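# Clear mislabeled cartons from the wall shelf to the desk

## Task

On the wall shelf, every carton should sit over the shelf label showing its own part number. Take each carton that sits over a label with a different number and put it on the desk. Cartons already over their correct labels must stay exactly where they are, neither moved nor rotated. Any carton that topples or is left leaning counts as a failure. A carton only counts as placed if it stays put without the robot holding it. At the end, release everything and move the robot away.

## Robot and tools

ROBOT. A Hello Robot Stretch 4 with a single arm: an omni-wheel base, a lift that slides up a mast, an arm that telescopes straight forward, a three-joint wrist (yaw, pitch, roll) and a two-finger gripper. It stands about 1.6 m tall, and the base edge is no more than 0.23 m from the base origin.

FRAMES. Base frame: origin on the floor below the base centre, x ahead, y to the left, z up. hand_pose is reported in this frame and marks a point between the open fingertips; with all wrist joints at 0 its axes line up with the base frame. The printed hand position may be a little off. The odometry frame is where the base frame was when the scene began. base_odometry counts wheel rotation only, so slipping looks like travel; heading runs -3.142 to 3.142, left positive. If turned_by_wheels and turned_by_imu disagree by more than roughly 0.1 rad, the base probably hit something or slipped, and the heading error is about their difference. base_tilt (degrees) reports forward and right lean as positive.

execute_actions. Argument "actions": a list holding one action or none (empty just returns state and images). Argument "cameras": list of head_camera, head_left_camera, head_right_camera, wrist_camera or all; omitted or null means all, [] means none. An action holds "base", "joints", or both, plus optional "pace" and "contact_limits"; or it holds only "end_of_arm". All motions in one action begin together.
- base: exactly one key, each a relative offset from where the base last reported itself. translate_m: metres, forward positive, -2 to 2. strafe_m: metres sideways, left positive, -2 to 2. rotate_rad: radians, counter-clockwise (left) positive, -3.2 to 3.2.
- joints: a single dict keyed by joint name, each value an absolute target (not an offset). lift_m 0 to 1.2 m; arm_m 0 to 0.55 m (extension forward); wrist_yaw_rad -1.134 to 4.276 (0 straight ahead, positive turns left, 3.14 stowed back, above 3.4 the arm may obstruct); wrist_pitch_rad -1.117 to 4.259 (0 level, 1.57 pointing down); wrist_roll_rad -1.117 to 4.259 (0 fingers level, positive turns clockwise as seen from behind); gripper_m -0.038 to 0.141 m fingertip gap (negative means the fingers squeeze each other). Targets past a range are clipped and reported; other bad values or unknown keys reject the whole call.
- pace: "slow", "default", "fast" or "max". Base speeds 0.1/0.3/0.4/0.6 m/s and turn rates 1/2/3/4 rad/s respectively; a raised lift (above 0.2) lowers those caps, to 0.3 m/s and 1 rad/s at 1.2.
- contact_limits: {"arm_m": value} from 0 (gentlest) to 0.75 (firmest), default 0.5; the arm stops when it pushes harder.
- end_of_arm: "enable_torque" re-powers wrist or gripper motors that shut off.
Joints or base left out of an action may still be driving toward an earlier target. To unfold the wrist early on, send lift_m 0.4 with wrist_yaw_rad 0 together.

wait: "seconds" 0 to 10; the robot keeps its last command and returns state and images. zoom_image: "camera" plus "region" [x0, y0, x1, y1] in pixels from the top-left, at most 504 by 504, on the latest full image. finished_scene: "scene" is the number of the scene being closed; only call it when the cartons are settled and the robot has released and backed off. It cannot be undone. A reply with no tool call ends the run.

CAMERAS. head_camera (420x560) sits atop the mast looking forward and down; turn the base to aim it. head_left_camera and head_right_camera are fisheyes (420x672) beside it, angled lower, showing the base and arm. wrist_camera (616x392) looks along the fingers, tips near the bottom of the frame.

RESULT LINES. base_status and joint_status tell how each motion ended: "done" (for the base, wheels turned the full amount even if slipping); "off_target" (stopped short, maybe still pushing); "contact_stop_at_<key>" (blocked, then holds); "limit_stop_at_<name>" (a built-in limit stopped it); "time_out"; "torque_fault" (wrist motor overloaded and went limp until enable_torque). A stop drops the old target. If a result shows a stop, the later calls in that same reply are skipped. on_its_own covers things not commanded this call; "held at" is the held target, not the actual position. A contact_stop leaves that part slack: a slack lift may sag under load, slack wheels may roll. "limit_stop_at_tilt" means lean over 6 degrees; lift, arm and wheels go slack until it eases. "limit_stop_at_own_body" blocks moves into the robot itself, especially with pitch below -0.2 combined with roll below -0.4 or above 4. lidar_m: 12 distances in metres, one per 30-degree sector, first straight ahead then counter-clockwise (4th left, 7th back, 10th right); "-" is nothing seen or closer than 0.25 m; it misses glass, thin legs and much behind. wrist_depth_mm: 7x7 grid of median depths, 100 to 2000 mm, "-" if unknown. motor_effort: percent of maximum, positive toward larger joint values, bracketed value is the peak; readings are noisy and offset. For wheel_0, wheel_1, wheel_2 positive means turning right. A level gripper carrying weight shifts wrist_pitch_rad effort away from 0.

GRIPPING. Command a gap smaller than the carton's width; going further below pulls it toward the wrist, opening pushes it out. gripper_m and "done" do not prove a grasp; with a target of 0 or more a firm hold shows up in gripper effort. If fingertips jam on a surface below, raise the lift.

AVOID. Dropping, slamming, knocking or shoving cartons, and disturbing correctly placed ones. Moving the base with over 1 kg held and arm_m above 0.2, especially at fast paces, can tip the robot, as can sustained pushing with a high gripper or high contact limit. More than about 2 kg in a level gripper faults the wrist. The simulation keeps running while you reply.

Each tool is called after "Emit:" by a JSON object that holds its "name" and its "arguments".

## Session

Emit:
{"name": "execute_actions", "arguments": {"actions": []}}

Scene clock: 0.00 s.
base_odometry: x=+0.000 y=+0.000 heading=+0.000 (m, m, rad; odometry frame)
turned_by_wheels: +0.000 (rad since the last result)
turned_by_imu: +0.000 (rad since the last result)
base_tilt: forward=+0.3 right=-0.4 (deg)
lidar_m: 2.57 2.06 1.98 2.04 1.26 1.21 1.30 1.40 1.33 1.39 2.53 2.46
base_status: not commanded
joint_positions: lift_m=+0.194 arm_m=+0.002 wrist_yaw_rad=+3.209 wrist_pitch_rad=+0.000 wrist_roll_rad=+0.005 gripper_m=+0.057
joint_status: not commanded
motor_effort: lift_m=+19 arm_m=-1 wrist_yaw_rad=-1 wrist_pitch_rad=-7 wrist_roll_rad=-1 gripper_m=-2 wheel_0=+0 wheel_1=+0 wheel_2=+0 (%)
hand_pose: x=-0.1205 y=+0.0677 z=+0.3724 quat_wxyz=(-0.034, +0.000, +0.003, +0.999) (m; base frame)
wrist_depth_mm: - 132 131 - - 1921 1661 / - - 131 - - 1863 1281 / - 107 132 - - 1808 1661 / - 126 150 - - 1921 1708 / 190 1921 - - - 1921 1708 / 208 1464 194 1366 194 1308 1255 / 206 878 946 117 931 820 878
pictures: head_camera, head_left_camera, head_right_camera, wrist_camera
Images, in order (width x height): head_camera 420x560, head_left_camera 420x672, head_right_camera 420x672, wrist_camera 616x392.

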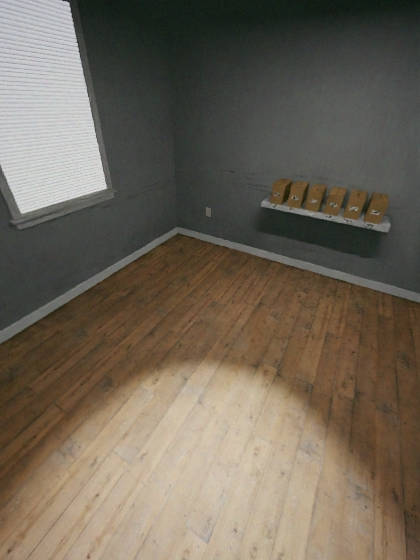

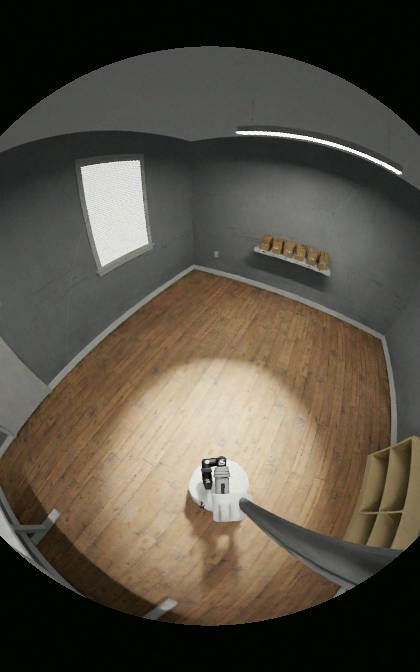

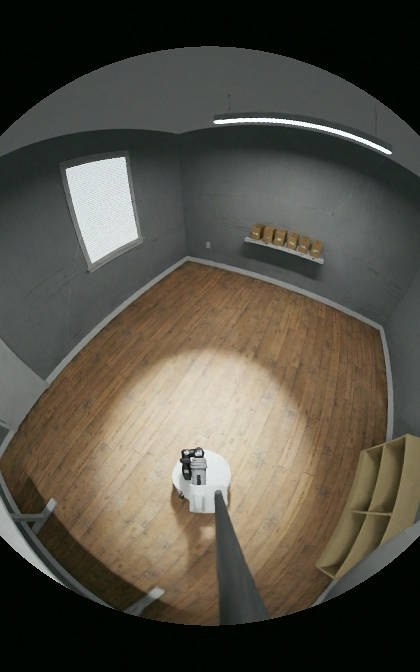

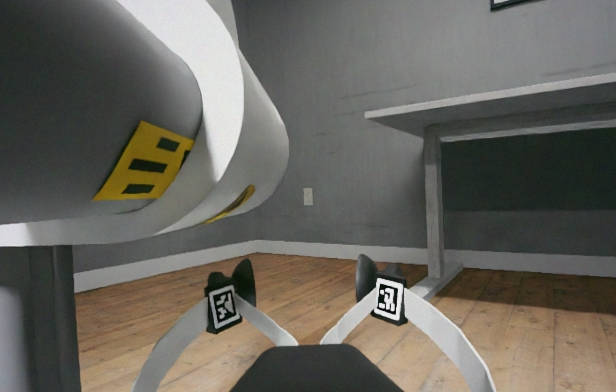

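Emit:
{"name": "execute_actions", "arguments": {"actions": [{"base":{"rotate_rad":-0.5},"joints":{"lift_m":0.75,"wrist_yaw_rad":0,"gripper_m":0.135}}], "cameras": ["head_camera","wrist_camera"]}}

Scene clock: 8.97 s.
base_odometry: x=+0.000 y=+0.000 heading=-0.500 (m, m, rad; odometry frame)
turned_by_wheels: -0.500 (rad since the last result)
turned_by_imu: -0.495 (rad since the last result)
base_tilt: forward=+0.4 right=-0.4 (deg)
lidar_m: 2.47 2.75 2.06 2.00 2.06 1.25 1.21 1.28 1.39 1.34 1.41 2.57
base_status: done
joint_positions: lift_m=+0.750 arm_m=+0.002 wrist_yaw_rad=+0.001 wrist_pitch_rad=+0.000 wrist_roll_rad=+0.005 gripper_m=+0.135
joint_status: all done
motor_effort: lift_m=+21(23) arm_m=-1(1) wrist_yaw_rad=-3(8) wrist_pitch_rad=-7(7) wrist_roll_rad=-1(0) gripper_m=+1(3) wheel_0=-1(6) wheel_1=-1(5) wheel_2=-2(10) (%)
hand_pose: x=+0.4618 y=-0.0873 z=+0.9280 quat_wxyz=(+1.000, +0.003, +0.000, +0.000) (m; base frame)
wrist_depth_mm: - - - - - - - / - - - - - - - / - - - - - - - / - - - - - - - / - - - - - - - / - 209 - - - - - / - - - 122 - 1983 -
pictures: head_camera, wrist_camera
Images, in order (width x height): head_camera 420x560, wrist_camera 616x392.

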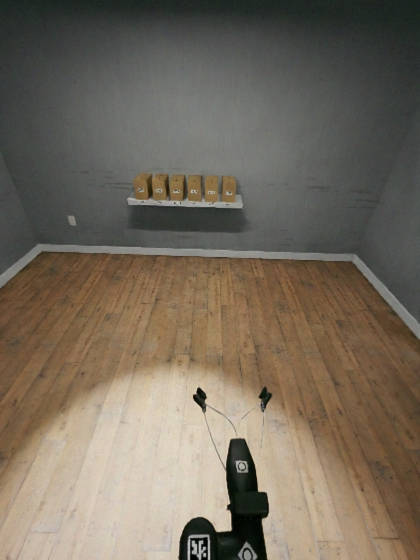

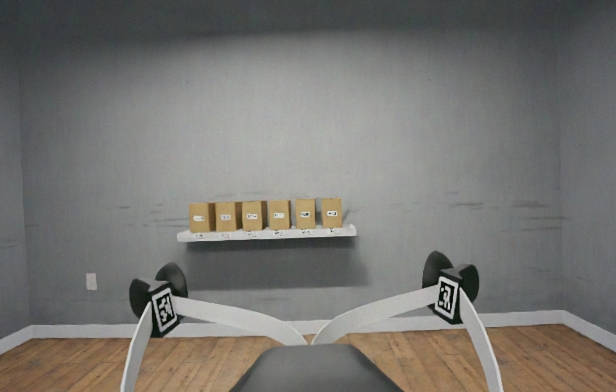

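Emit:
{"name": "execute_actions", "arguments": {"actions": [{"base":{"translate_m":1.25},"joints":{"lift_m":0.8}}], "cameras": ["head_camera","wrist_camera"]}}

Scene clock: 17.00 s.
base_odometry: x=+1.097 y=-0.600 heading=-0.500 (m, m, rad; odometry frame)
turned_by_wheels: +0.000 (rad since the last result)
turned_by_imu: +0.000 (rad since the last result)
base_tilt: forward=+0.4 right=-0.4 (deg)
lidar_m: 1.22 1.30 1.98 1.90 2.06 2.55 3.28 1.98 1.50 1.78 1.88 1.25
base_status: done
joint_positions: lift_m=+0.800 arm_m=+0.002 wrist_yaw_rad=+0.000 wrist_pitch_rad=+0.000 wrist_roll_rad=+0.005 gripper_m=+0.135
joint_status: all done
motor_effort: lift_m=+19(21) arm_m=-1(1) wrist_yaw_rad=-2(2) wrist_pitch_rad=-7(6) wrist_roll_rad=-1(1) gripper_m=+1(0) wheel_0=-1(6) wheel_1=-1(3) wheel_2=+0(10) (%)
hand_pose: x=+0.4617 y=-0.0873 z=+0.9782 quat_wxyz=(+1.000, +0.003, +0.000, +0.000) (m; base frame)
wrist_depth_mm: 1281 1255 1281 1255 1229 1255 1255 / 1281 1281 1281 1281 1255 1255 1229 / 1281 1281 1281 1255 1229 1281 1255 / 1281 1281 1281 1255 1255 1255 1229 / 1308 1025 1025 1025 1008 1255 1255 / 1281 210 1025 1008 1008 1255 1255 / 1308 1281 1281 121 1255 1255 1255
pictures: head_camera, wrist_camera
Images, in order (width x height): head_camera 420x560, wrist_camera 616x392.

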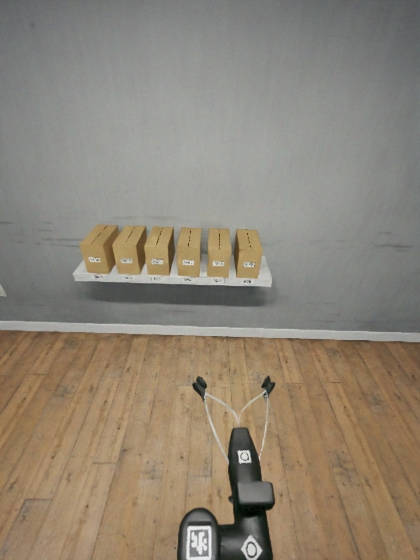

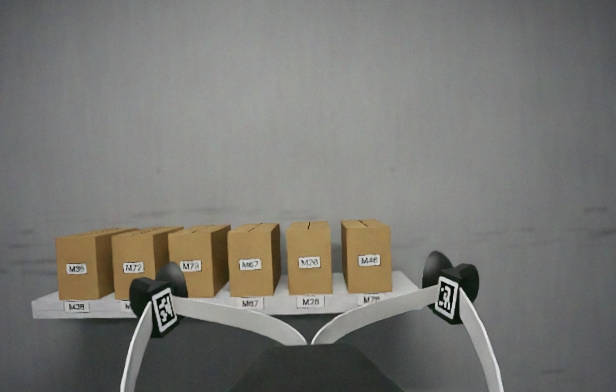

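Emit:
{"name": "execute_actions", "arguments": {"actions": [{"base":{"rotate_rad":-0.02},"joints":{"gripper_m":0.0,"lift_m":0.74}}], "cameras": []}}

Emit:
{"name": "execute_actions", "arguments": {"actions": [{"base":{"strafe_m":0.25},"joints":{"arm_m":0.2}}], "cameras": ["wrist_camera"]}}

Emit:
{"name": "zoom_image", "arguments": {"camera": "wrist_camera", "region": [60,150,560,320]}}

Scene clock: 22.83 s.
base_odometry: x=+1.097 y=-0.600 heading=-0.521 (m, m, rad; odometry frame)
turned_by_wheels: -0.020 (rad since the last result)
turned_by_imu: -0.020 (rad since the last result)
base_tilt: forward=+0.4 right=-0.5 (deg)
lidar_m: 1.21 1.27 2.01 1.91 2.06 2.59 3.29 2.01 1.51 1.78 1.85 1.26
base_status: done
joint_positions: lift_m=+0.740 arm_m=+0.002 wrist_yaw_rad=+0.000 wrist_pitch_rad=+0.000 wrist_roll_rad=+0.005 gripper_m=+0.000
joint_status: all done
motor_effort: lift_m=+16(21) arm_m=-1(1) wrist_yaw_rad=+0(1) wrist_pitch_rad=-7(6) wrist_roll_rad=-1(1) gripper_m=-5(5) wheel_0=+0(2) wheel_1=-1(2) wheel_2=-1(6) (%)
hand_pose: x=+0.4617 y=-0.0874 z=+0.9184 quat_wxyz=(+1.000, +0.003, +0.000, +0.000) (m; base frame)
wrist_depth_mm: 1255 1281 1255 1255 1281 1255 1255 / 1255 1281 1255 1281 1281 1281 1255 / 1255 1281 1281 1281 1255 1255 1255 / 1255 1281 1281 1281 1255 1255 1281 / 1008 1025 1008 1025 1255 1281 1255 / 1281 1281 1008 192 183 1281 1255 / 1255 1281 1281 126 1255 1281 1255
pictures: none
No camera images: the call's "cameras" was empty. Leave "cameras" out to get every camera's image.

Scene clock: 24.97 s.
base_odometry: x=+1.221 y=-0.383 heading=-0.521 (m, m, rad; odometry frame)
turned_by_wheels: +0.000 (rad since the last result)
turned_by_imu: +0.000 (rad since the last result)
base_tilt: forward=+0.4 right=-0.5 (deg)
lidar_m: 1.21 1.26 1.73 1.65 1.79 2.45 3.28 2.38 1.75 2.02 2.08 1.26
base_status: done
joint_positions: lift_m=+0.740 arm_m=+0.199 wrist_yaw_rad=+0.000 wrist_pitch_rad=+0.000 wrist_roll_rad=+0.005 gripper_m=+0.000
joint_status: all done
motor_effort: lift_m=+16(16) arm_m=+6(6) wrist_yaw_rad=-2(0) wrist_pitch_rad=-6(7) wrist_roll_rad=-1(1) gripper_m=-5(6) wheel_0=+2(9) wheel_1=-1(11) wheel_2=+0(1) (%)
hand_pose: x=+0.6584 y=-0.0874 z=+0.9185 quat_wxyz=(+1.000, +0.003, +0.000, +0.000) (m; base frame)
wrist_depth_mm: 1060 1078 1060 1060 1078 1078 1060 / 1060 1078 1060 1078 1060 1060 1060 / 1078 1078 1060 1078 1078 1060 1060 / 1078 1078 1060 1060 1060 1078 1060 / 1078 820 809 809 820 820 1098 / 1078 820 809 193 183 1078 1078 / 1098 1078 1078 126 1078 1098 1060
pictures: wrist_camera
Images, in order (width x height): wrist_camera 616x392.

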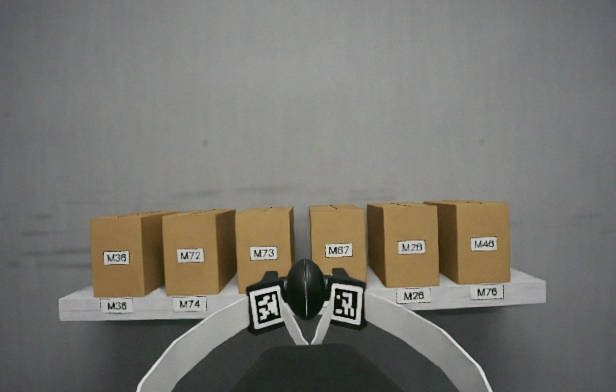

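Region (60, 150, 560, 320) of wrist_camera's 616x392 image, scaled by 1.008; it fills the top 171 rows of this view, and the rest is white.

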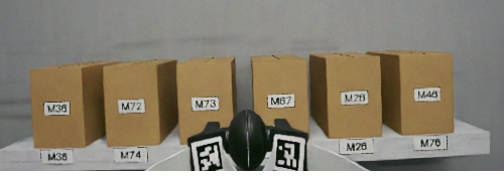

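Emit:
{"name": "execute_actions", "arguments": {"actions": [{"base":{"strafe_m":0.25},"joints":{"arm_m":0.5,"lift_m":0.66,"wrist_pitch_rad":-0.15}}], "cameras": ["wrist_camera"]}}

Emit:
{"name": "execute_actions", "arguments": {"actions": [{"base":{"strafe_m":-0.5}}], "cameras": ["wrist_camera"]}}

Scene clock: 33.93 s.
base_odometry: x=+1.346 y=-0.166 heading=-0.521 (m, m, rad; odometry frame)
turned_by_wheels: +0.000 (rad since the last result)
turned_by_imu: +0.001 (rad since the last result)
base_tilt: forward=+0.4 right=-0.5 (deg)
lidar_m: 1.23 1.55 1.46 1.41 1.49 2.12 3.29 2.62 1.96 2.21 2.10 1.27
base_status: done
joint_positions: lift_m=+0.660 arm_m=+0.499 wrist_yaw_rad=+0.000 wrist_pitch_rad=-0.148 wrist_roll_rad=+0.005 gripper_m=+0.000
joint_status: all done
motor_effort: lift_m=+16(15) arm_m=+6(6) wrist_yaw_rad=-2(0) wrist_pitch_rad=-6(10) wrist_roll_rad=-1(1) gripper_m=-5(5) wheel_0=+0(9) wheel_1=+0(8) wheel_2=+0(2) (%)
hand_pose: x=+0.9553 y=-0.0874 z=+0.8809 quat_wxyz=(+0.997, +0.003, -0.074, +0.000) (m; base frame)
wrist_depth_mm: 842 842 842 842 842 831 842 / 831 820 831 820 820 820 820 / 809 809 809 798 809 809 798 / 788 798 788 788 788 778 778 / 778 768 559 521 521 521 521 / 768 759 508 192 183 512 508 / 750 496 492 126 492 492 492
pictures: wrist_camera
Images, in order (width x height): wrist_camera 616x392.

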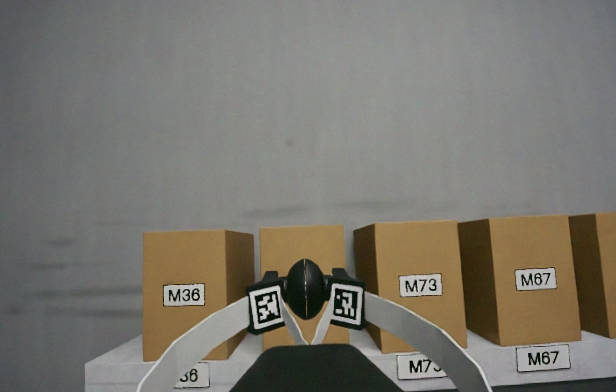

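Scene clock: 36.93 s.
base_odometry: x=+1.097 y=-0.599 heading=-0.521 (m, m, rad; odometry frame)
turned_by_wheels: +0.000 (rad since the last result)
turned_by_imu: +0.001 (rad since the last result)
base_tilt: forward=+0.3 right=-0.4 (deg)
lidar_m: 1.21 1.29 2.01 1.93 2.05 2.56 3.31 2.01 1.50 1.77 1.86 1.27
base_status: done
joint_positions: lift_m=+0.660 arm_m=+0.499 wrist_yaw_rad=+0.000 wrist_pitch_rad=-0.148 wrist_roll_rad=+0.005 gripper_m=+0.000
joint_status: not commanded
motor_effort: lift_m=+17(17) arm_m=+6(6) wrist_yaw_rad=-1(1) wrist_pitch_rad=-7(6) wrist_roll_rad=-1(1) gripper_m=-5(5) wheel_0=-1(8) wheel_1=+0(8) wheel_2=+0(1) (%)
hand_pose: x=+0.9553 y=-0.0874 z=+0.8808 quat_wxyz=(+0.997, +0.003, -0.074, +0.000) (m; base frame)
wrist_depth_mm: 842 831 831 831 831 831 831 / 820 820 809 820 809 809 809 / 809 798 788 798 798 798 788 / 788 788 778 778 778 778 778 / 517 517 512 512 512 759 759 / 504 508 500 192 183 741 741 / 496 492 480 126 484 484 732
pictures: wrist_camera
Images, in order (width x height): wrist_camera 616x392.

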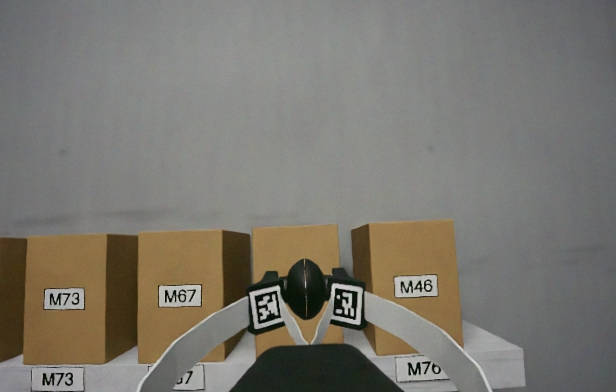

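Emit:
{"name": "execute_actions", "arguments": {"actions": [{"joints":{"arm_m":0.5,"lift_m":0.62,"wrist_pitch_rad":0,"gripper_m":0.132}}], "cameras": ["wrist_camera"]}}

Scene clock: 41.43 s.
base_odometry: x=+1.097 y=-0.599 heading=-0.521 (m, m, rad; odometry frame)
turned_by_wheels: +0.000 (rad since the last result)
turned_by_imu: +0.000 (rad since the last result)
base_tilt: forward=+0.4 right=-0.3 (deg)
lidar_m: 1.21 1.29 2.02 1.91 2.05 2.57 3.30 2.01 1.48 1.78 1.87 1.24
base_status: not commanded
joint_positions: lift_m=+0.620 arm_m=+0.499 wrist_yaw_rad=+0.000 wrist_pitch_rad=+0.002 wrist_roll_rad=+0.005 gripper_m=+0.132
joint_status: all done
motor_effort: lift_m=+16(17) arm_m=+6(3) wrist_yaw_rad=+0(1) wrist_pitch_rad=-6(7) wrist_roll_rad=-1(0) gripper_m=+2(5) wheel_0=-1(1) wheel_1=+0(0) wheel_2=+0(0) (%)
hand_pose: x=+0.9584 y=-0.0874 z=+0.7978 quat_wxyz=(+1.000, +0.003, +0.001, +0.000) (m; base frame)
wrist_depth_mm: 759 759 759 759 759 759 759 / 759 759 759 759 759 759 759 / 759 768 741 508 508 768 759 / 508 512 508 508 508 759 768 / 508 512 512 508 508 554 759 / 504 508 508 504 508 768 768 / 778 768 768 121 768 768 768
pictures: wrist_camera
Images, in order (width x height): wrist_camera 616x392.

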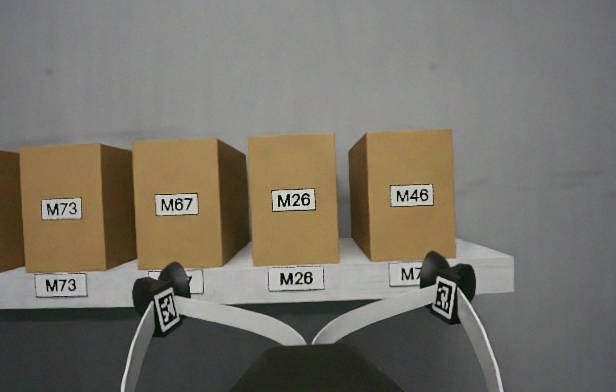

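Emit:
{"name": "execute_actions", "arguments": {"actions": [{"base":{"strafe_m":-0.151},"joints":{"arm_m":0.0,"lift_m":0.67}}], "cameras": []}}

Emit:
{"name": "execute_actions", "arguments": {"actions": [{"base":{"translate_m":0.45},"joints":{"arm_m":0.25}}], "cameras": ["wrist_camera"]}}

Scene clock: 48.67 s.
base_odometry: x=+1.022 y=-0.730 heading=-0.521 (m, m, rad; odometry frame)
turned_by_wheels: +0.000 (rad since the last result)
turned_by_imu: +0.001 (rad since the last result)
base_tilt: forward=+0.4 right=-0.4 (deg)
lidar_m: 1.20 1.29 2.13 2.05 2.20 2.57 3.30 1.81 1.35 1.63 1.71 1.52
base_status: done
joint_positions: lift_m=+0.670 arm_m=+0.003 wrist_yaw_rad=+0.000 wrist_pitch_rad=+0.002 wrist_roll_rad=+0.005 gripper_m=+0.132
joint_status: all done
joint sent to its limit — the command would take arm_m past its lower limit, so that joint was sent only as far as its limit.
motor_effort: lift_m=+21(21) arm_m=-6(8) wrist_yaw_rad=-1(1) wrist_pitch_rad=-7(7) wrist_roll_rad=+0(1) gripper_m=+1(1) wheel_0=+0(6) wheel_1=+0(5) wheel_2=+0(1) (%)
hand_pose: x=+0.4626 y=-0.0874 z=+0.8473 quat_wxyz=(+1.000, +0.003, +0.001, +0.000) (m; base frame)
wrist_depth_mm: 1255 1255 1255 1255 1255 1255 1255 / 1255 1281 1255 1255 1255 1255 1281 / 1281 1255 1255 1255 1255 1255 1255 / 1025 1042 1008 1160 1255 1255 1281 / 1008 1025 991 1008 1281 1255 1281 / 1281 1281 1281 1281 1255 1281 1255 / 1281 1281 1281 121 1281 1255 1255
pictures: none
No camera images: the call's "cameras" was empty. Leave "cameras" out to get every camera's image.

Scene clock: 51.63 s.
base_odometry: x=+1.412 y=-0.954 heading=-0.520 (m, m, rad; odometry frame)
turned_by_wheels: +0.000 (rad since the last result)
turned_by_imu: +0.000 (rad since the last result)
base_tilt: forward=+0.3 right=-0.4 (deg)
lidar_m: 0.77 0.81 1.14 2.05 2.17 3.01 3.80 1.79 1.58 1.64 1.45 0.81
base_status: done
joint_positions: lift_m=+0.670 arm_m=+0.249 wrist_yaw_rad=+0.000 wrist_pitch_rad=+0.002 wrist_roll_rad=+0.005 gripper_m=+0.132
joint_status: all done
motor_effort: lift_m=+20(21) arm_m=+6(6) wrist_yaw_rad=-2(0) wrist_pitch_rad=-6(7) wrist_roll_rad=-1(1) gripper_m=+0(0) wheel_0=+1(6) wheel_1=+1(8) wheel_2=+1(11) (%)
hand_pose: x=+0.7084 y=-0.0874 z=+0.8474 quat_wxyz=(+1.000, +0.003, +0.001, +0.000) (m; base frame)
wrist_depth_mm: 554 554 554 554 554 559 554 / 554 559 554 559 554 559 554 / 559 559 559 559 559 559 559 / 304 304 315 304 564 564 564 / 307 306 310 306 559 559 559 / 317 307 307 307 304 564 564 / 310 307 307 121 315 357 564
pictures: wrist_camera
Images, in order (width x height): wrist_camera 616x392.

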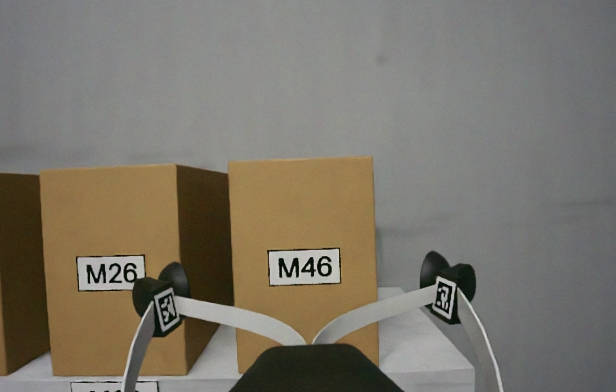

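Emit:
{"name": "execute_actions", "arguments": {"actions": [{"base":{"strafe_m":-0.003},"joints":{"arm_m":0.315},"pace":"slow"}], "cameras": ["wrist_camera"]}}

Scene clock: 55.73 s.
base_odometry: x=+1.411 y=-0.957 heading=-0.521 (m, m, rad; odometry frame)
turned_by_wheels: +0.000 (rad since the last result)
turned_by_imu: +0.000 (rad since the last result)
base_tilt: forward=+0.5 right=-0.4 (deg)
lidar_m: 0.76 0.79 1.15 2.06 2.17 3.01 3.82 1.79 1.60 1.63 1.45 0.81
base_status: done
joint_positions: lift_m=+0.670 arm_m=+0.314 wrist_yaw_rad=+0.000 wrist_pitch_rad=+0.002 wrist_roll_rad=+0.005 gripper_m=+0.132
joint_status: all done
motor_effort: lift_m=+20(20) arm_m=+6(6) wrist_yaw_rad=-1(1) wrist_pitch_rad=-7(6) wrist_roll_rad=-1(1) gripper_m=+2(0) wheel_0=+1(6) wheel_1=-2(5) wheel_2=+0(1) (%)
hand_pose: x=+0.7734 y=-0.0874 z=+0.8474 quat_wxyz=(+1.000, +0.003, +0.001, +0.000) (m; base frame)
wrist_depth_mm: 496 488 488 488 492 492 492 / 492 496 492 492 492 492 488 / 492 496 492 492 492 492 492 / 240 239 240 240 492 496 496 / 239 241 241 240 239 496 496 / 242 240 241 241 240 500 496 / 241 241 266 121 297 357 500
pictures: wrist_camera
Images, in order (width x height): wrist_camera 616x392.

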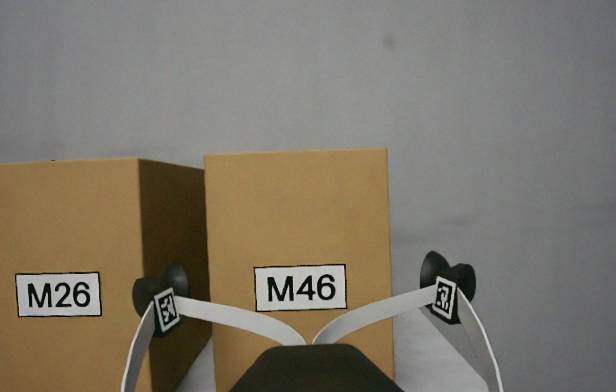

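Emit:
{"name": "execute_actions", "arguments": {"actions": [{"joints":{"arm_m":0.375},"pace":"slow","contact_limits":{"arm_m":0.1}}], "cameras": ["wrist_camera"]}}

Emit:
{"name": "execute_actions", "arguments": {"actions": [{"joints":{"gripper_m":0.05},"pace":"slow"}], "cameras": ["wrist_camera"]}}

Emit:
{"name": "execute_actions", "arguments": {"actions": [{"joints":{"lift_m":0.69},"pace":"slow"}], "cameras": ["wrist_camera"]}}

Scene clock: 61.00 s.
base_odometry: x=+1.411 y=-0.957 heading=-0.521 (m, m, rad; odometry frame)
turned_by_wheels: +0.000 (rad since the last result)
turned_by_imu: +0.000 (rad since the last result)
base_tilt: forward=+0.4 right=-0.5 (deg)
lidar_m: 0.76 0.79 1.13 2.06 2.16 3.01 3.78 1.75 1.59 1.64 1.45 0.82
base_status: not commanded
joint_positions: lift_m=+0.670 arm_m=+0.374 wrist_yaw_rad=-0.001 wrist_pitch_rad=+0.002 wrist_roll_rad=+0.005 gripper_m=+0.132
joint_status: all done
motor_effort: lift_m=+20(20) arm_m=+7(8) wrist_yaw_rad=+4(3) wrist_pitch_rad=-6(6) wrist_roll_rad=-1(0) gripper_m=+1(1) wheel_0=+1(1) wheel_1=-2(1) wheel_2=+0(0) (%)
contact_limits: arm_m 0.1
hand_pose: x=+0.8330 y=-0.0878 z=+0.8474 quat_wxyz=(+1.000, +0.003, +0.001, -0.001) (m; base frame)
wrist_depth_mm: 430 433 430 430 433 430 430 / 433 430 433 433 430 433 433 / 433 433 436 185 433 433 433 / 179 228 185 185 185 436 433 / 180 221 185 186 186 436 436 / 181 192 186 186 185 439 439 / 181 204 186 118 186 439 439
pictures: wrist_camera
Images, in order (width x height): wrist_camera 616x392.

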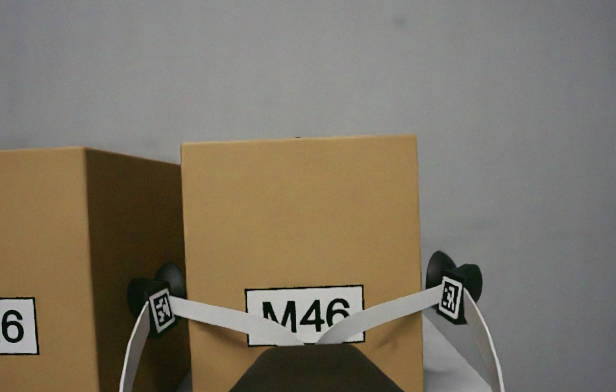

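Scene clock: 64.67 s.
base_odometry: x=+1.411 y=-0.957 heading=-0.521 (m, m, rad; odometry frame)
turned_by_wheels: +0.000 (rad since the last result)
turned_by_imu: +0.000 (rad since the last result)
base_tilt: forward=+0.4 right=-0.5 (deg)
lidar_m: 0.75 0.81 1.14 2.05 2.17 3.03 3.81 1.78 1.58 1.63 1.44 0.82
base_status: not commanded
joint_positions: lift_m=+0.670 arm_m=+0.374 wrist_yaw_rad=+0.000 wrist_pitch_rad=+0.002 wrist_roll_rad=+0.005 gripper_m=+0.051
joint_status: all done
motor_effort: lift_m=+20(20) arm_m=+6(7) wrist_yaw_rad=-1(3) wrist_pitch_rad=-6(7) wrist_roll_rad=-1(1) gripper_m=-29(29) wheel_0=+1(1) wheel_1=-2(1) wheel_2=+0(0) (%)
hand_pose: x=+0.8334 y=-0.0875 z=+0.8474 quat_wxyz=(+1.000, +0.003, +0.001, +0.000) (m; base frame)
wrist_depth_mm: 430 433 433 430 430 430 433 / 433 433 433 433 430 433 433 / 433 433 166 166 166 433 433 / 179 212 166 166 166 436 436 / 180 223 166 167 167 436 436 / 181 178 167 167 167 177 436 / 180 214 167 136 167 436 439
pictures: wrist_camera
Images, in order (width x height): wrist_camera 616x392.

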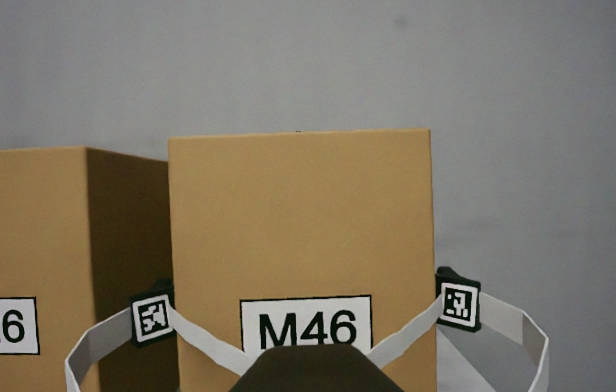

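Scene clock: 65.60 s.
base_odometry: x=+1.411 y=-0.957 heading=-0.521 (m, m, rad; odometry frame)
turned_by_wheels: +0.000 (rad since the last result)
turned_by_imu: +0.000 (rad since the last result)
base_tilt: forward=+0.4 right=-0.4 (deg)
lidar_m: 0.75 0.81 1.13 2.05 2.16 3.02 3.82 1.78 1.58 1.63 1.43 0.81
base_status: not commanded
joint_positions: lift_m=+0.690 arm_m=+0.374 wrist_yaw_rad=+0.000 wrist_pitch_rad=+0.004 wrist_roll_rad=+0.005 gripper_m=+0.051
joint_status: all done
motor_effort: lift_m=+21(24) arm_m=+6(6) wrist_yaw_rad=+0(1) wrist_pitch_rad=-11(10) wrist_roll_rad=-1(1) gripper_m=-29(29) wheel_0=+1(1) wheel_1=-2(1) wheel_2=+0(0) (%)
hand_pose: x=+0.8334 y=-0.0875 z=+0.8669 quat_wxyz=(+1.000, +0.003, +0.002, +0.000) (m; base frame)
wrist_depth_mm: 430 430 430 433 430 430 430 / 433 433 433 430 433 433 433 / 433 430 166 166 166 433 433 / 179 226 166 166 167 433 436 / 180 224 166 167 167 436 436 / 180 178 167 167 167 176 436 / 181 214 167 136 168 439 439
pictures: wrist_camera
Images, in order (width x height): wrist_camera 616x392.

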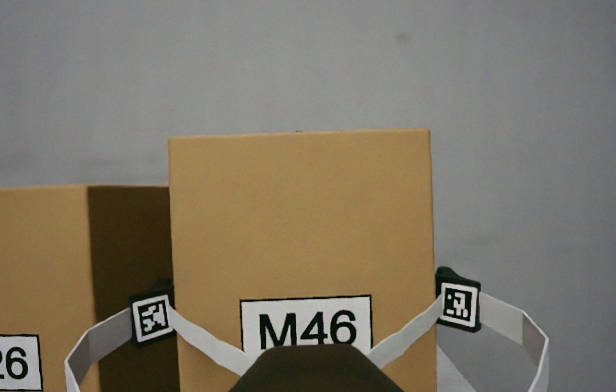

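Emit:
{"name": "execute_actions", "arguments": {"actions": [{"joints":{"arm_m":0.1},"pace":"slow"}], "cameras": ["head_camera"]}}

Emit:
{"name": "execute_actions", "arguments": {"actions": [{"base":{"translate_m":-0.4},"joints":{"arm_m":0.003}}], "cameras": []}}

Emit:
{"name": "execute_actions", "arguments": {"actions": [{"base":{"rotate_rad":3.17},"joints":{"lift_m":0.78},"pace":"slow"}], "cameras": ["head_camera"]}}

Emit:
{"name": "execute_actions", "arguments": {"actions": [{"base":{"translate_m":1.3}}], "cameras": ["head_camera","head_left_camera"]}}

Scene clock: 74.23 s.
base_odometry: x=+1.411 y=-0.957 heading=-0.521 (m, m, rad; odometry frame)
turned_by_wheels: +0.000 (rad since the last result)
turned_by_imu: +0.001 (rad since the last result)
base_tilt: forward=+0.4 right=-0.4 (deg)
lidar_m: 0.47 0.81 1.10 2.05 2.17 3.02 3.82 1.77 1.58 1.63 1.46 0.53
base_status: not commanded
joint_positions: lift_m=+0.690 arm_m=+0.101 wrist_yaw_rad=+0.000 wrist_pitch_rad=+0.004 wrist_roll_rad=+0.005 gripper_m=+0.051
joint_status: all done
motor_effort: lift_m=+21(21) arm_m=-6(4) wrist_yaw_rad=+0(1) wrist_pitch_rad=-11(10) wrist_roll_rad=-1(1) gripper_m=-27(30) wheel_0=+1(1) wheel_1=-1(2) wheel_2=+0(0) (%)
hand_pose: x=+0.5604 y=-0.0875 z=+0.8669 quat_wxyz=(+1.000, +0.003, +0.002, +0.000) (m; base frame)
wrist_depth_mm: 707 699 707 699 699 707 699 / 707 707 715 707 699 707 707 / 707 715 165 166 167 707 707 / 455 500 166 166 167 707 707 / 452 455 166 167 167 707 715 / 455 178 167 167 167 176 715 / 452 452 167 136 168 715 715
pictures: head_camera
Images, in order (width x height): head_camera 420x560.

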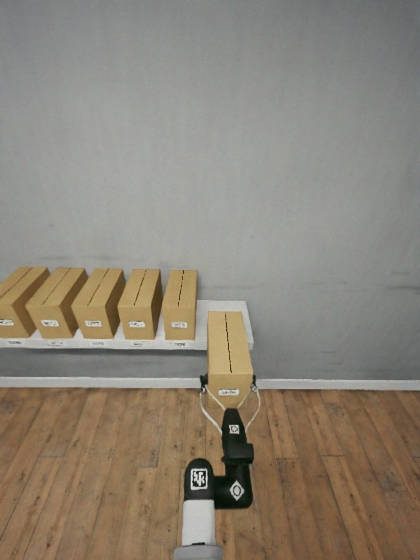

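Scene clock: 77.03 s.
base_odometry: x=+1.064 y=-0.758 heading=-0.521 (m, m, rad; odometry frame)
turned_by_wheels: +0.000 (rad since the last result)
turned_by_imu: +0.001 (rad since the last result)
base_tilt: forward=+0.4 right=-0.4 (deg)
lidar_m: 0.39 1.21 2.09 2.06 2.22 2.65 3.37 1.72 1.38 1.62 1.71 0.40
base_status: done
joint_positions: lift_m=+0.690 arm_m=+0.004 wrist_yaw_rad=+0.000 wrist_pitch_rad=+0.004 wrist_roll_rad=+0.005 gripper_m=+0.051
joint_status: all done
motor_effort: lift_m=+21(22) arm_m=-6(8) wrist_yaw_rad=-1(2) wrist_pitch_rad=-11(11) wrist_roll_rad=-1(1) gripper_m=-29(29) wheel_0=+0(5) wheel_1=-2(4) wheel_2=-1(5) (%)
hand_pose: x=+0.4634 y=-0.0874 z=+0.8669 quat_wxyz=(+1.000, +0.003, +0.002, +0.000) (m; base frame)
wrist_depth_mm: 1205 1205 1205 1205 1205 1182 1205 / 1205 1205 1182 1205 1205 1205 1205 / 1205 1229 166 166 166 1229 1205 / 1229 946 166 166 167 1205 1229 / 946 960 166 167 167 1229 1205 / 1205 178 167 167 167 177 1229 / 1229 1205 167 136 167 1229 1205
pictures: none
No camera images: the call's "cameras" was empty. Leave "cameras" out to get every camera's image.

Scene clock: 81.50 s.
base_odometry: x=+1.064 y=-0.758 heading=+2.649 (m, m, rad; odometry frame)
turned_by_wheels: +3.170 (rad since the last result)
turned_by_imu: +3.140 (rad since the last result)
base_tilt: forward=+0.4 right=-0.4 (deg)
lidar_m: 0.37 1.70 1.39 1.63 1.75 1.46 1.16 1.24 2.16 2.07 2.24 0.41
base_status: done
joint_positions: lift_m=+0.780 arm_m=+0.004 wrist_yaw_rad=+0.000 wrist_pitch_rad=+0.004 wrist_roll_rad=+0.005 gripper_m=+0.051
joint_status: all done
motor_effort: lift_m=+21(25) arm_m=-6(6) wrist_yaw_rad=-1(1) wrist_pitch_rad=-11(11) wrist_roll_rad=+0(1) gripper_m=-29(30) wheel_0=-2(4) wheel_1=+0(4) wheel_2=-2(2) (%)
hand_pose: x=+0.4634 y=-0.0874 z=+0.9569 quat_wxyz=(+1.000, +0.003, +0.002, +0.000) (m; base frame)
wrist_depth_mm: - - - - - - - / - - - - - - - / - - 166 166 167 - - / - - 166 166 167 - - / - - 166 167 167 - - / - 178 167 167 167 177 - / 1661 - 167 136 168 - 1983
pictures: head_camera
Images, in order (width x height): head_camera 420x560.

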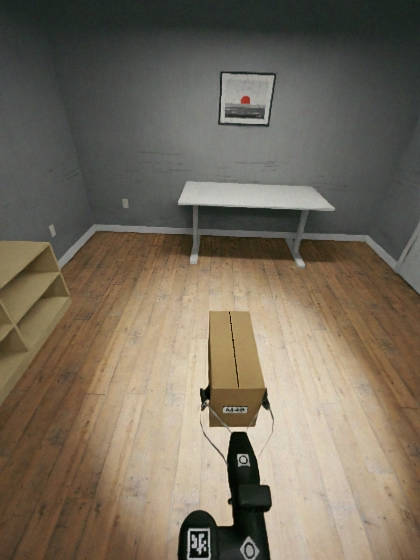

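Scene clock: 87.30 s.
base_odometry: x=-0.082 y=-0.143 heading=+2.649 (m, m, rad; odometry frame)
turned_by_wheels: +0.000 (rad since the last result)
turned_by_imu: +0.000 (rad since the last result)
base_tilt: forward=+0.3 right=-0.4 (deg)
lidar_m: 0.38 2.13 1.21 1.17 1.24 2.38 2.73 2.63 2.23 2.17 1.66 0.39
base_status: done
joint_positions: lift_m=+0.780 arm_m=+0.004 wrist_yaw_rad=+0.000 wrist_pitch_rad=+0.004 wrist_roll_rad=+0.005 gripper_m=+0.051
joint_status: not commanded
motor_effort: lift_m=+21(22) arm_m=-6(6) wrist_yaw_rad=-2(2) wrist_pitch_rad=-11(11) wrist_roll_rad=+0(1) gripper_m=-30(29) wheel_0=-1(6) wheel_1=+1(7) wheel_2=+1(8) (%)
hand_pose: x=+0.4634 y=-0.0874 z=+0.9569 quat_wxyz=(+1.000, +0.003, +0.002, +0.000) (m; base frame)
wrist_depth_mm: 1808 1808 1808 1808 1756 1756 1708 / 1863 1808 1808 1808 1756 1756 1708 / 1863 1863 166 166 167 1756 1756 / 1863 1863 166 166 167 1808 1756 / 1863 1808 167 167 167 1537 1464 / 1808 178 167 167 167 177 1756 / 1921 1863 167 136 168 1756 1756
pictures: head_camera, head_left_camera
Images, in order (width x height): head_camera 420x560, head_left_camera 420x672.

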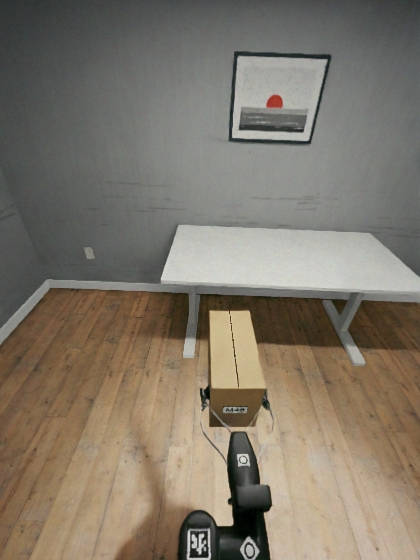

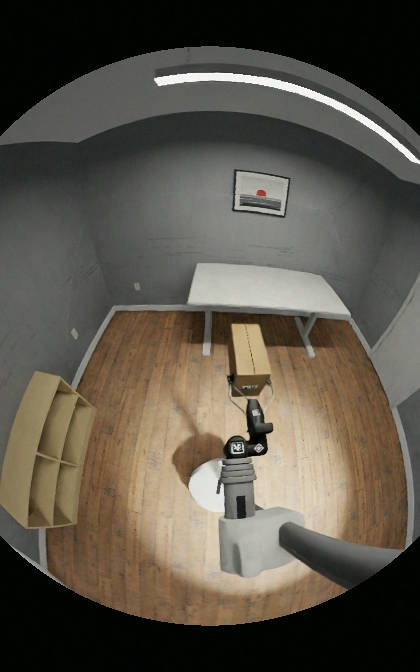

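Emit:
{"name": "execute_actions", "arguments": {"actions": [{"base":{"strafe_m":-0.2},"joints":{"lift_m":0.8}}], "cameras": []}}

Emit:
{"name": "execute_actions", "arguments": {"actions": [{"base":{"translate_m":0.62}}], "cameras": ["head_camera","head_left_camera"]}}

Scene clock: 92.90 s.
base_odometry: x=+0.013 y=+0.033 heading=+2.649 (m, m, rad; odometry frame)
turned_by_wheels: +0.000 (rad since the last result)
turned_by_imu: +0.000 (rad since the last result)
base_tilt: forward=+0.4 right=-0.4 (deg)
lidar_m: 0.40 1.29 1.42 1.36 1.44 2.67 2.74 2.65 2.02 1.97 2.06 0.39
base_status: done
joint_positions: lift_m=+0.800 arm_m=+0.004 wrist_yaw_rad=+0.000 wrist_pitch_rad=+0.004 wrist_roll_rad=+0.005 gripper_m=+0.051
joint_status: all done
motor_effort: lift_m=+21(22) arm_m=-6(6) wrist_yaw_rad=-1(1) wrist_pitch_rad=-11(10) wrist_roll_rad=-1(0) gripper_m=-29(29) wheel_0=-1(8) wheel_1=+1(8) wheel_2=+0(0) (%)
hand_pose: x=+0.4634 y=-0.0874 z=+0.9769 quat_wxyz=(+1.000, +0.003, +0.002, +0.000) (m; base frame)
wrist_depth_mm: 1863 1808 1756 1756 1756 1708 1708 / 1808 1808 1808 1808 1756 1756 1756 / 1863 1808 166 166 166 1756 1756 / 1863 1808 166 166 166 1808 1756 / 1863 1808 166 167 167 1661 1756 / 1863 178 167 167 167 176 1308 / 1863 1863 167 136 167 1756 1808
pictures: none
No camera images: the call's "cameras" was empty. Leave "cameras" out to get every camera's image.

Scene clock: 96.47 s.
base_odometry: x=-0.534 y=+0.326 heading=+2.649 (m, m, rad; odometry frame)
turned_by_wheels: +0.000 (rad since the last result)
turned_by_imu: +0.000 (rad since the last result)
base_tilt: forward=+0.4 right=-0.4 (deg)
lidar_m: 0.38 0.61 1.78 1.36 1.42 2.61 3.37 2.70 2.06 1.94 0.81 0.41
base_status: done
joint_positions: lift_m=+0.800 arm_m=+0.004 wrist_yaw_rad=+0.000 wrist_pitch_rad=+0.004 wrist_roll_rad=+0.005 gripper_m=+0.051
joint_status: not commanded
motor_effort: lift_m=+20(21) arm_m=-6(6) wrist_yaw_rad=-1(2) wrist_pitch_rad=-11(11) wrist_roll_rad=-1(0) gripper_m=-29(28) wheel_0=-1(4) wheel_1=-1(8) wheel_2=+2(9) (%)
hand_pose: x=+0.4634 y=-0.0874 z=+0.9770 quat_wxyz=(+1.000, +0.003, +0.002, +0.000) (m; base frame)
wrist_depth_mm: 1205 1182 1160 1138 1118 1160 1138 / 1205 1182 1182 1138 1118 1138 1118 / 1182 1160 166 166 166 1138 1138 / 1182 1182 166 166 167 1138 1138 / 1182 1182 167 167 167 1160 1138 / 1205 178 167 167 167 177 878 / 1205 627 167 136 168 621 603
pictures: head_camera, head_left_camera
Images, in order (width x height): head_camera 420x560, head_left_camera 420x672.

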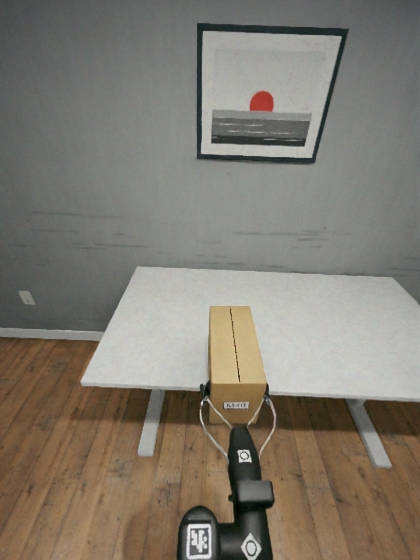

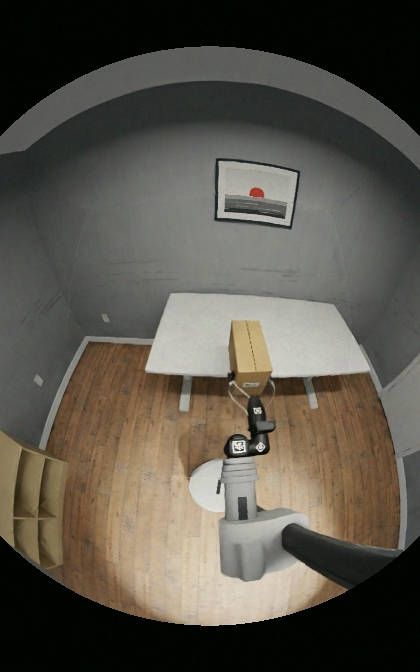

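Emit:
{"name": "execute_actions", "arguments": {"actions": [{"joints":{"arm_m":0.3,"lift_m":0.72}}], "cameras": []}}

Emit:
{"name": "execute_actions", "arguments": {"actions": [{"joints":{"lift_m":0.66},"pace":"slow"}], "cameras": ["head_camera"]}}

Scene clock: 102.00 s.
base_odometry: x=-0.534 y=+0.326 heading=+2.649 (m, m, rad; odometry frame)
turned_by_wheels: +0.000 (rad since the last result)
turned_by_imu: +0.001 (rad since the last result)
base_tilt: forward=+0.4 right=-0.4 (deg)
lidar_m: 0.59 0.64 1.77 1.35 1.43 2.59 3.39 2.69 2.04 1.97 0.81 0.61
base_status: not commanded
joint_positions: lift_m=+0.720 arm_m=+0.299 wrist_yaw_rad=+0.000 wrist_pitch_rad=+0.004 wrist_roll_rad=+0.005 gripper_m=+0.051
joint_status: all done
motor_effort: lift_m=+17(21) arm_m=+6(6) wrist_yaw_rad=+0(1) wrist_pitch_rad=-11(11) wrist_roll_rad=-1(1) gripper_m=-29(29) wheel_0=-1(1) wheel_1=+0(0) wheel_2=+2(2) (%)
hand_pose: x=+0.7584 y=-0.0874 z=+0.8973 quat_wxyz=(+1.000, +0.003, +0.002, +0.000) (m; base frame)
wrist_depth_mm: 891 878 866 866 854 831 831 / 891 891 866 866 854 842 854 / 878 878 166 166 167 854 842 / 891 891 166 166 167 842 842 / 891 891 167 167 167 854 854 / 904 178 167 167 167 177 640 / 496 462 167 136 168 455 442
pictures: none
No camera images: the call's "cameras" was empty. Leave "cameras" out to get every camera's image.

Scene clock: 103.37 s.
base_odometry: x=-0.534 y=+0.326 heading=+2.649 (m, m, rad; odometry frame)
turned_by_wheels: +0.000 (rad since the last result)
turned_by_imu: +0.000 (rad since the last result)
base_tilt: forward=+0.4 right=-0.4 (deg)
lidar_m: 0.58 0.61 1.79 1.36 1.42 2.60 3.39 2.68 2.05 1.94 0.80 0.60
base_status: not commanded
joint_positions: lift_m=+0.660 arm_m=+0.299 wrist_yaw_rad=+0.000 wrist_pitch_rad=+0.004 wrist_roll_rad=+0.005 gripper_m=+0.051
joint_status: all done
motor_effort: lift_m=+16(16) arm_m=+6(6) wrist_yaw_rad=-1(1) wrist_pitch_rad=-11(11) wrist_roll_rad=-1(1) gripper_m=-30(28) wheel_0=-1(1) wheel_1=-1(0) wheel_2=+2(2) (%)
hand_pose: x=+0.7584 y=-0.0874 z=+0.8373 quat_wxyz=(+1.000, +0.003, +0.002, +0.000) (m; base frame)
wrist_depth_mm: 878 878 866 878 854 842 831 / 891 878 866 866 854 842 831 / 891 878 166 166 167 854 854 / 904 891 166 166 167 866 842 / 891 878 166 167 167 854 842 / 559 178 167 167 167 176 473 / 368 340 167 136 168 338 329
pictures: head_camera
Images, in order (width x height): head_camera 420x560.

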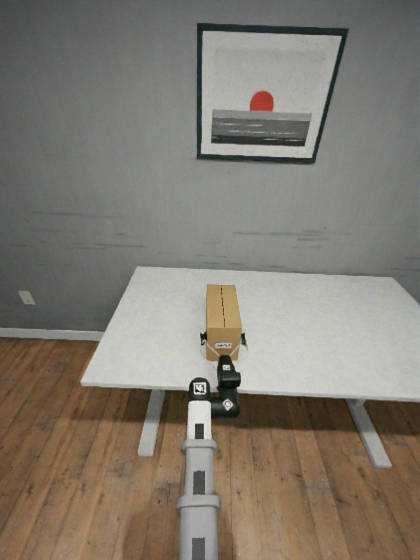

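Depth readings match scene 1's desk height.

Emit:
{"name": "execute_actions", "arguments": {"actions": [{"joints":{"lift_m":0.648},"pace":"slow"}], "cameras": []}}

Emit:
{"name": "execute_actions", "arguments": {"actions": [{"joints":{"lift_m":0.64},"pace":"slow"}], "cameras": []}}

Scene clock: 106.10 s.
base_odometry: x=-0.534 y=+0.326 heading=+2.649 (m, m, rad; odometry frame)
turned_by_wheels: +0.000 (rad since the last result)
turned_by_imu: +0.000 (rad since the last result)
base_tilt: forward=+0.4 right=-0.4 (deg)
lidar_m: 0.58 0.63 1.76 1.36 1.42 2.61 3.38 2.68 2.05 1.94 0.78 0.61
base_status: not commanded
joint_positions: lift_m=+0.648 arm_m=+0.299 wrist_yaw_rad=+0.000 wrist_pitch_rad=+0.004 wrist_roll_rad=+0.005 gripper_m=+0.051
joint_status: all done
motor_effort: lift_m=+16(16) arm_m=+6(6) wrist_yaw_rad=-1(1) wrist_pitch_rad=-11(11) wrist_roll_rad=-1(1) gripper_m=-29(28) wheel_0=-1(1) wheel_1=-1(1) wheel_2=+2(1) (%)
hand_pose: x=+0.7584 y=-0.0874 z=+0.8253 quat_wxyz=(+1.000, +0.003, +0.002, +0.000) (m; base frame)
wrist_depth_mm: 878 866 878 854 854 842 842 / 878 878 878 866 854 842 842 / 891 878 166 166 167 854 854 / 891 878 166 167 167 854 854 / 891 891 166 167 167 854 778 / 521 178 167 167 167 176 439 / 340 317 167 136 168 315 304
pictures: none
No camera images: the call's "cameras" was empty. Leave "cameras" out to get every camera's image.

Scene clock: 106.80 s.
base_odometry: x=-0.534 y=+0.326 heading=+2.649 (m, m, rad; odometry frame)
turned_by_wheels: +0.000 (rad since the last result)
turned_by_imu: +0.000 (rad since the last result)
base_tilt: forward=+0.4 right=-0.4 (deg)
lidar_m: 0.56 0.64 1.77 1.35 1.40 2.62 3.38 2.68 2.07 1.95 0.78 0.59
base_status: not commanded
joint_positions: lift_m=+0.640 arm_m=+0.299 wrist_yaw_rad=+0.000 wrist_pitch_rad=-0.001 wrist_roll_rad=+0.005 gripper_m=+0.051
joint_status: all done
motor_effort: lift_m=+14(17) arm_m=+6(6) wrist_yaw_rad=-1(2) wrist_pitch_rad=+3(11) wrist_roll_rad=-1(1) gripper_m=-27(29) wheel_0=-1(1) wheel_1=+0(0) wheel_2=+2(2) (%)
hand_pose: x=+0.7584 y=-0.0874 z=+0.8189 quat_wxyz=(+1.000, +0.003, -0.001, +0.000) (m; base frame)
wrist_depth_mm: 878 878 866 866 854 831 842 / 891 878 878 866 866 854 842 / 891 878 166 166 167 854 842 / 891 878 166 166 167 842 854 / 904 891 166 167 167 866 788 / 512 177 167 167 167 177 436 / 334 312 167 136 167 307 297
pictures: none
No camera images: the call's "cameras" was empty. Leave "cameras" out to get every camera's image.


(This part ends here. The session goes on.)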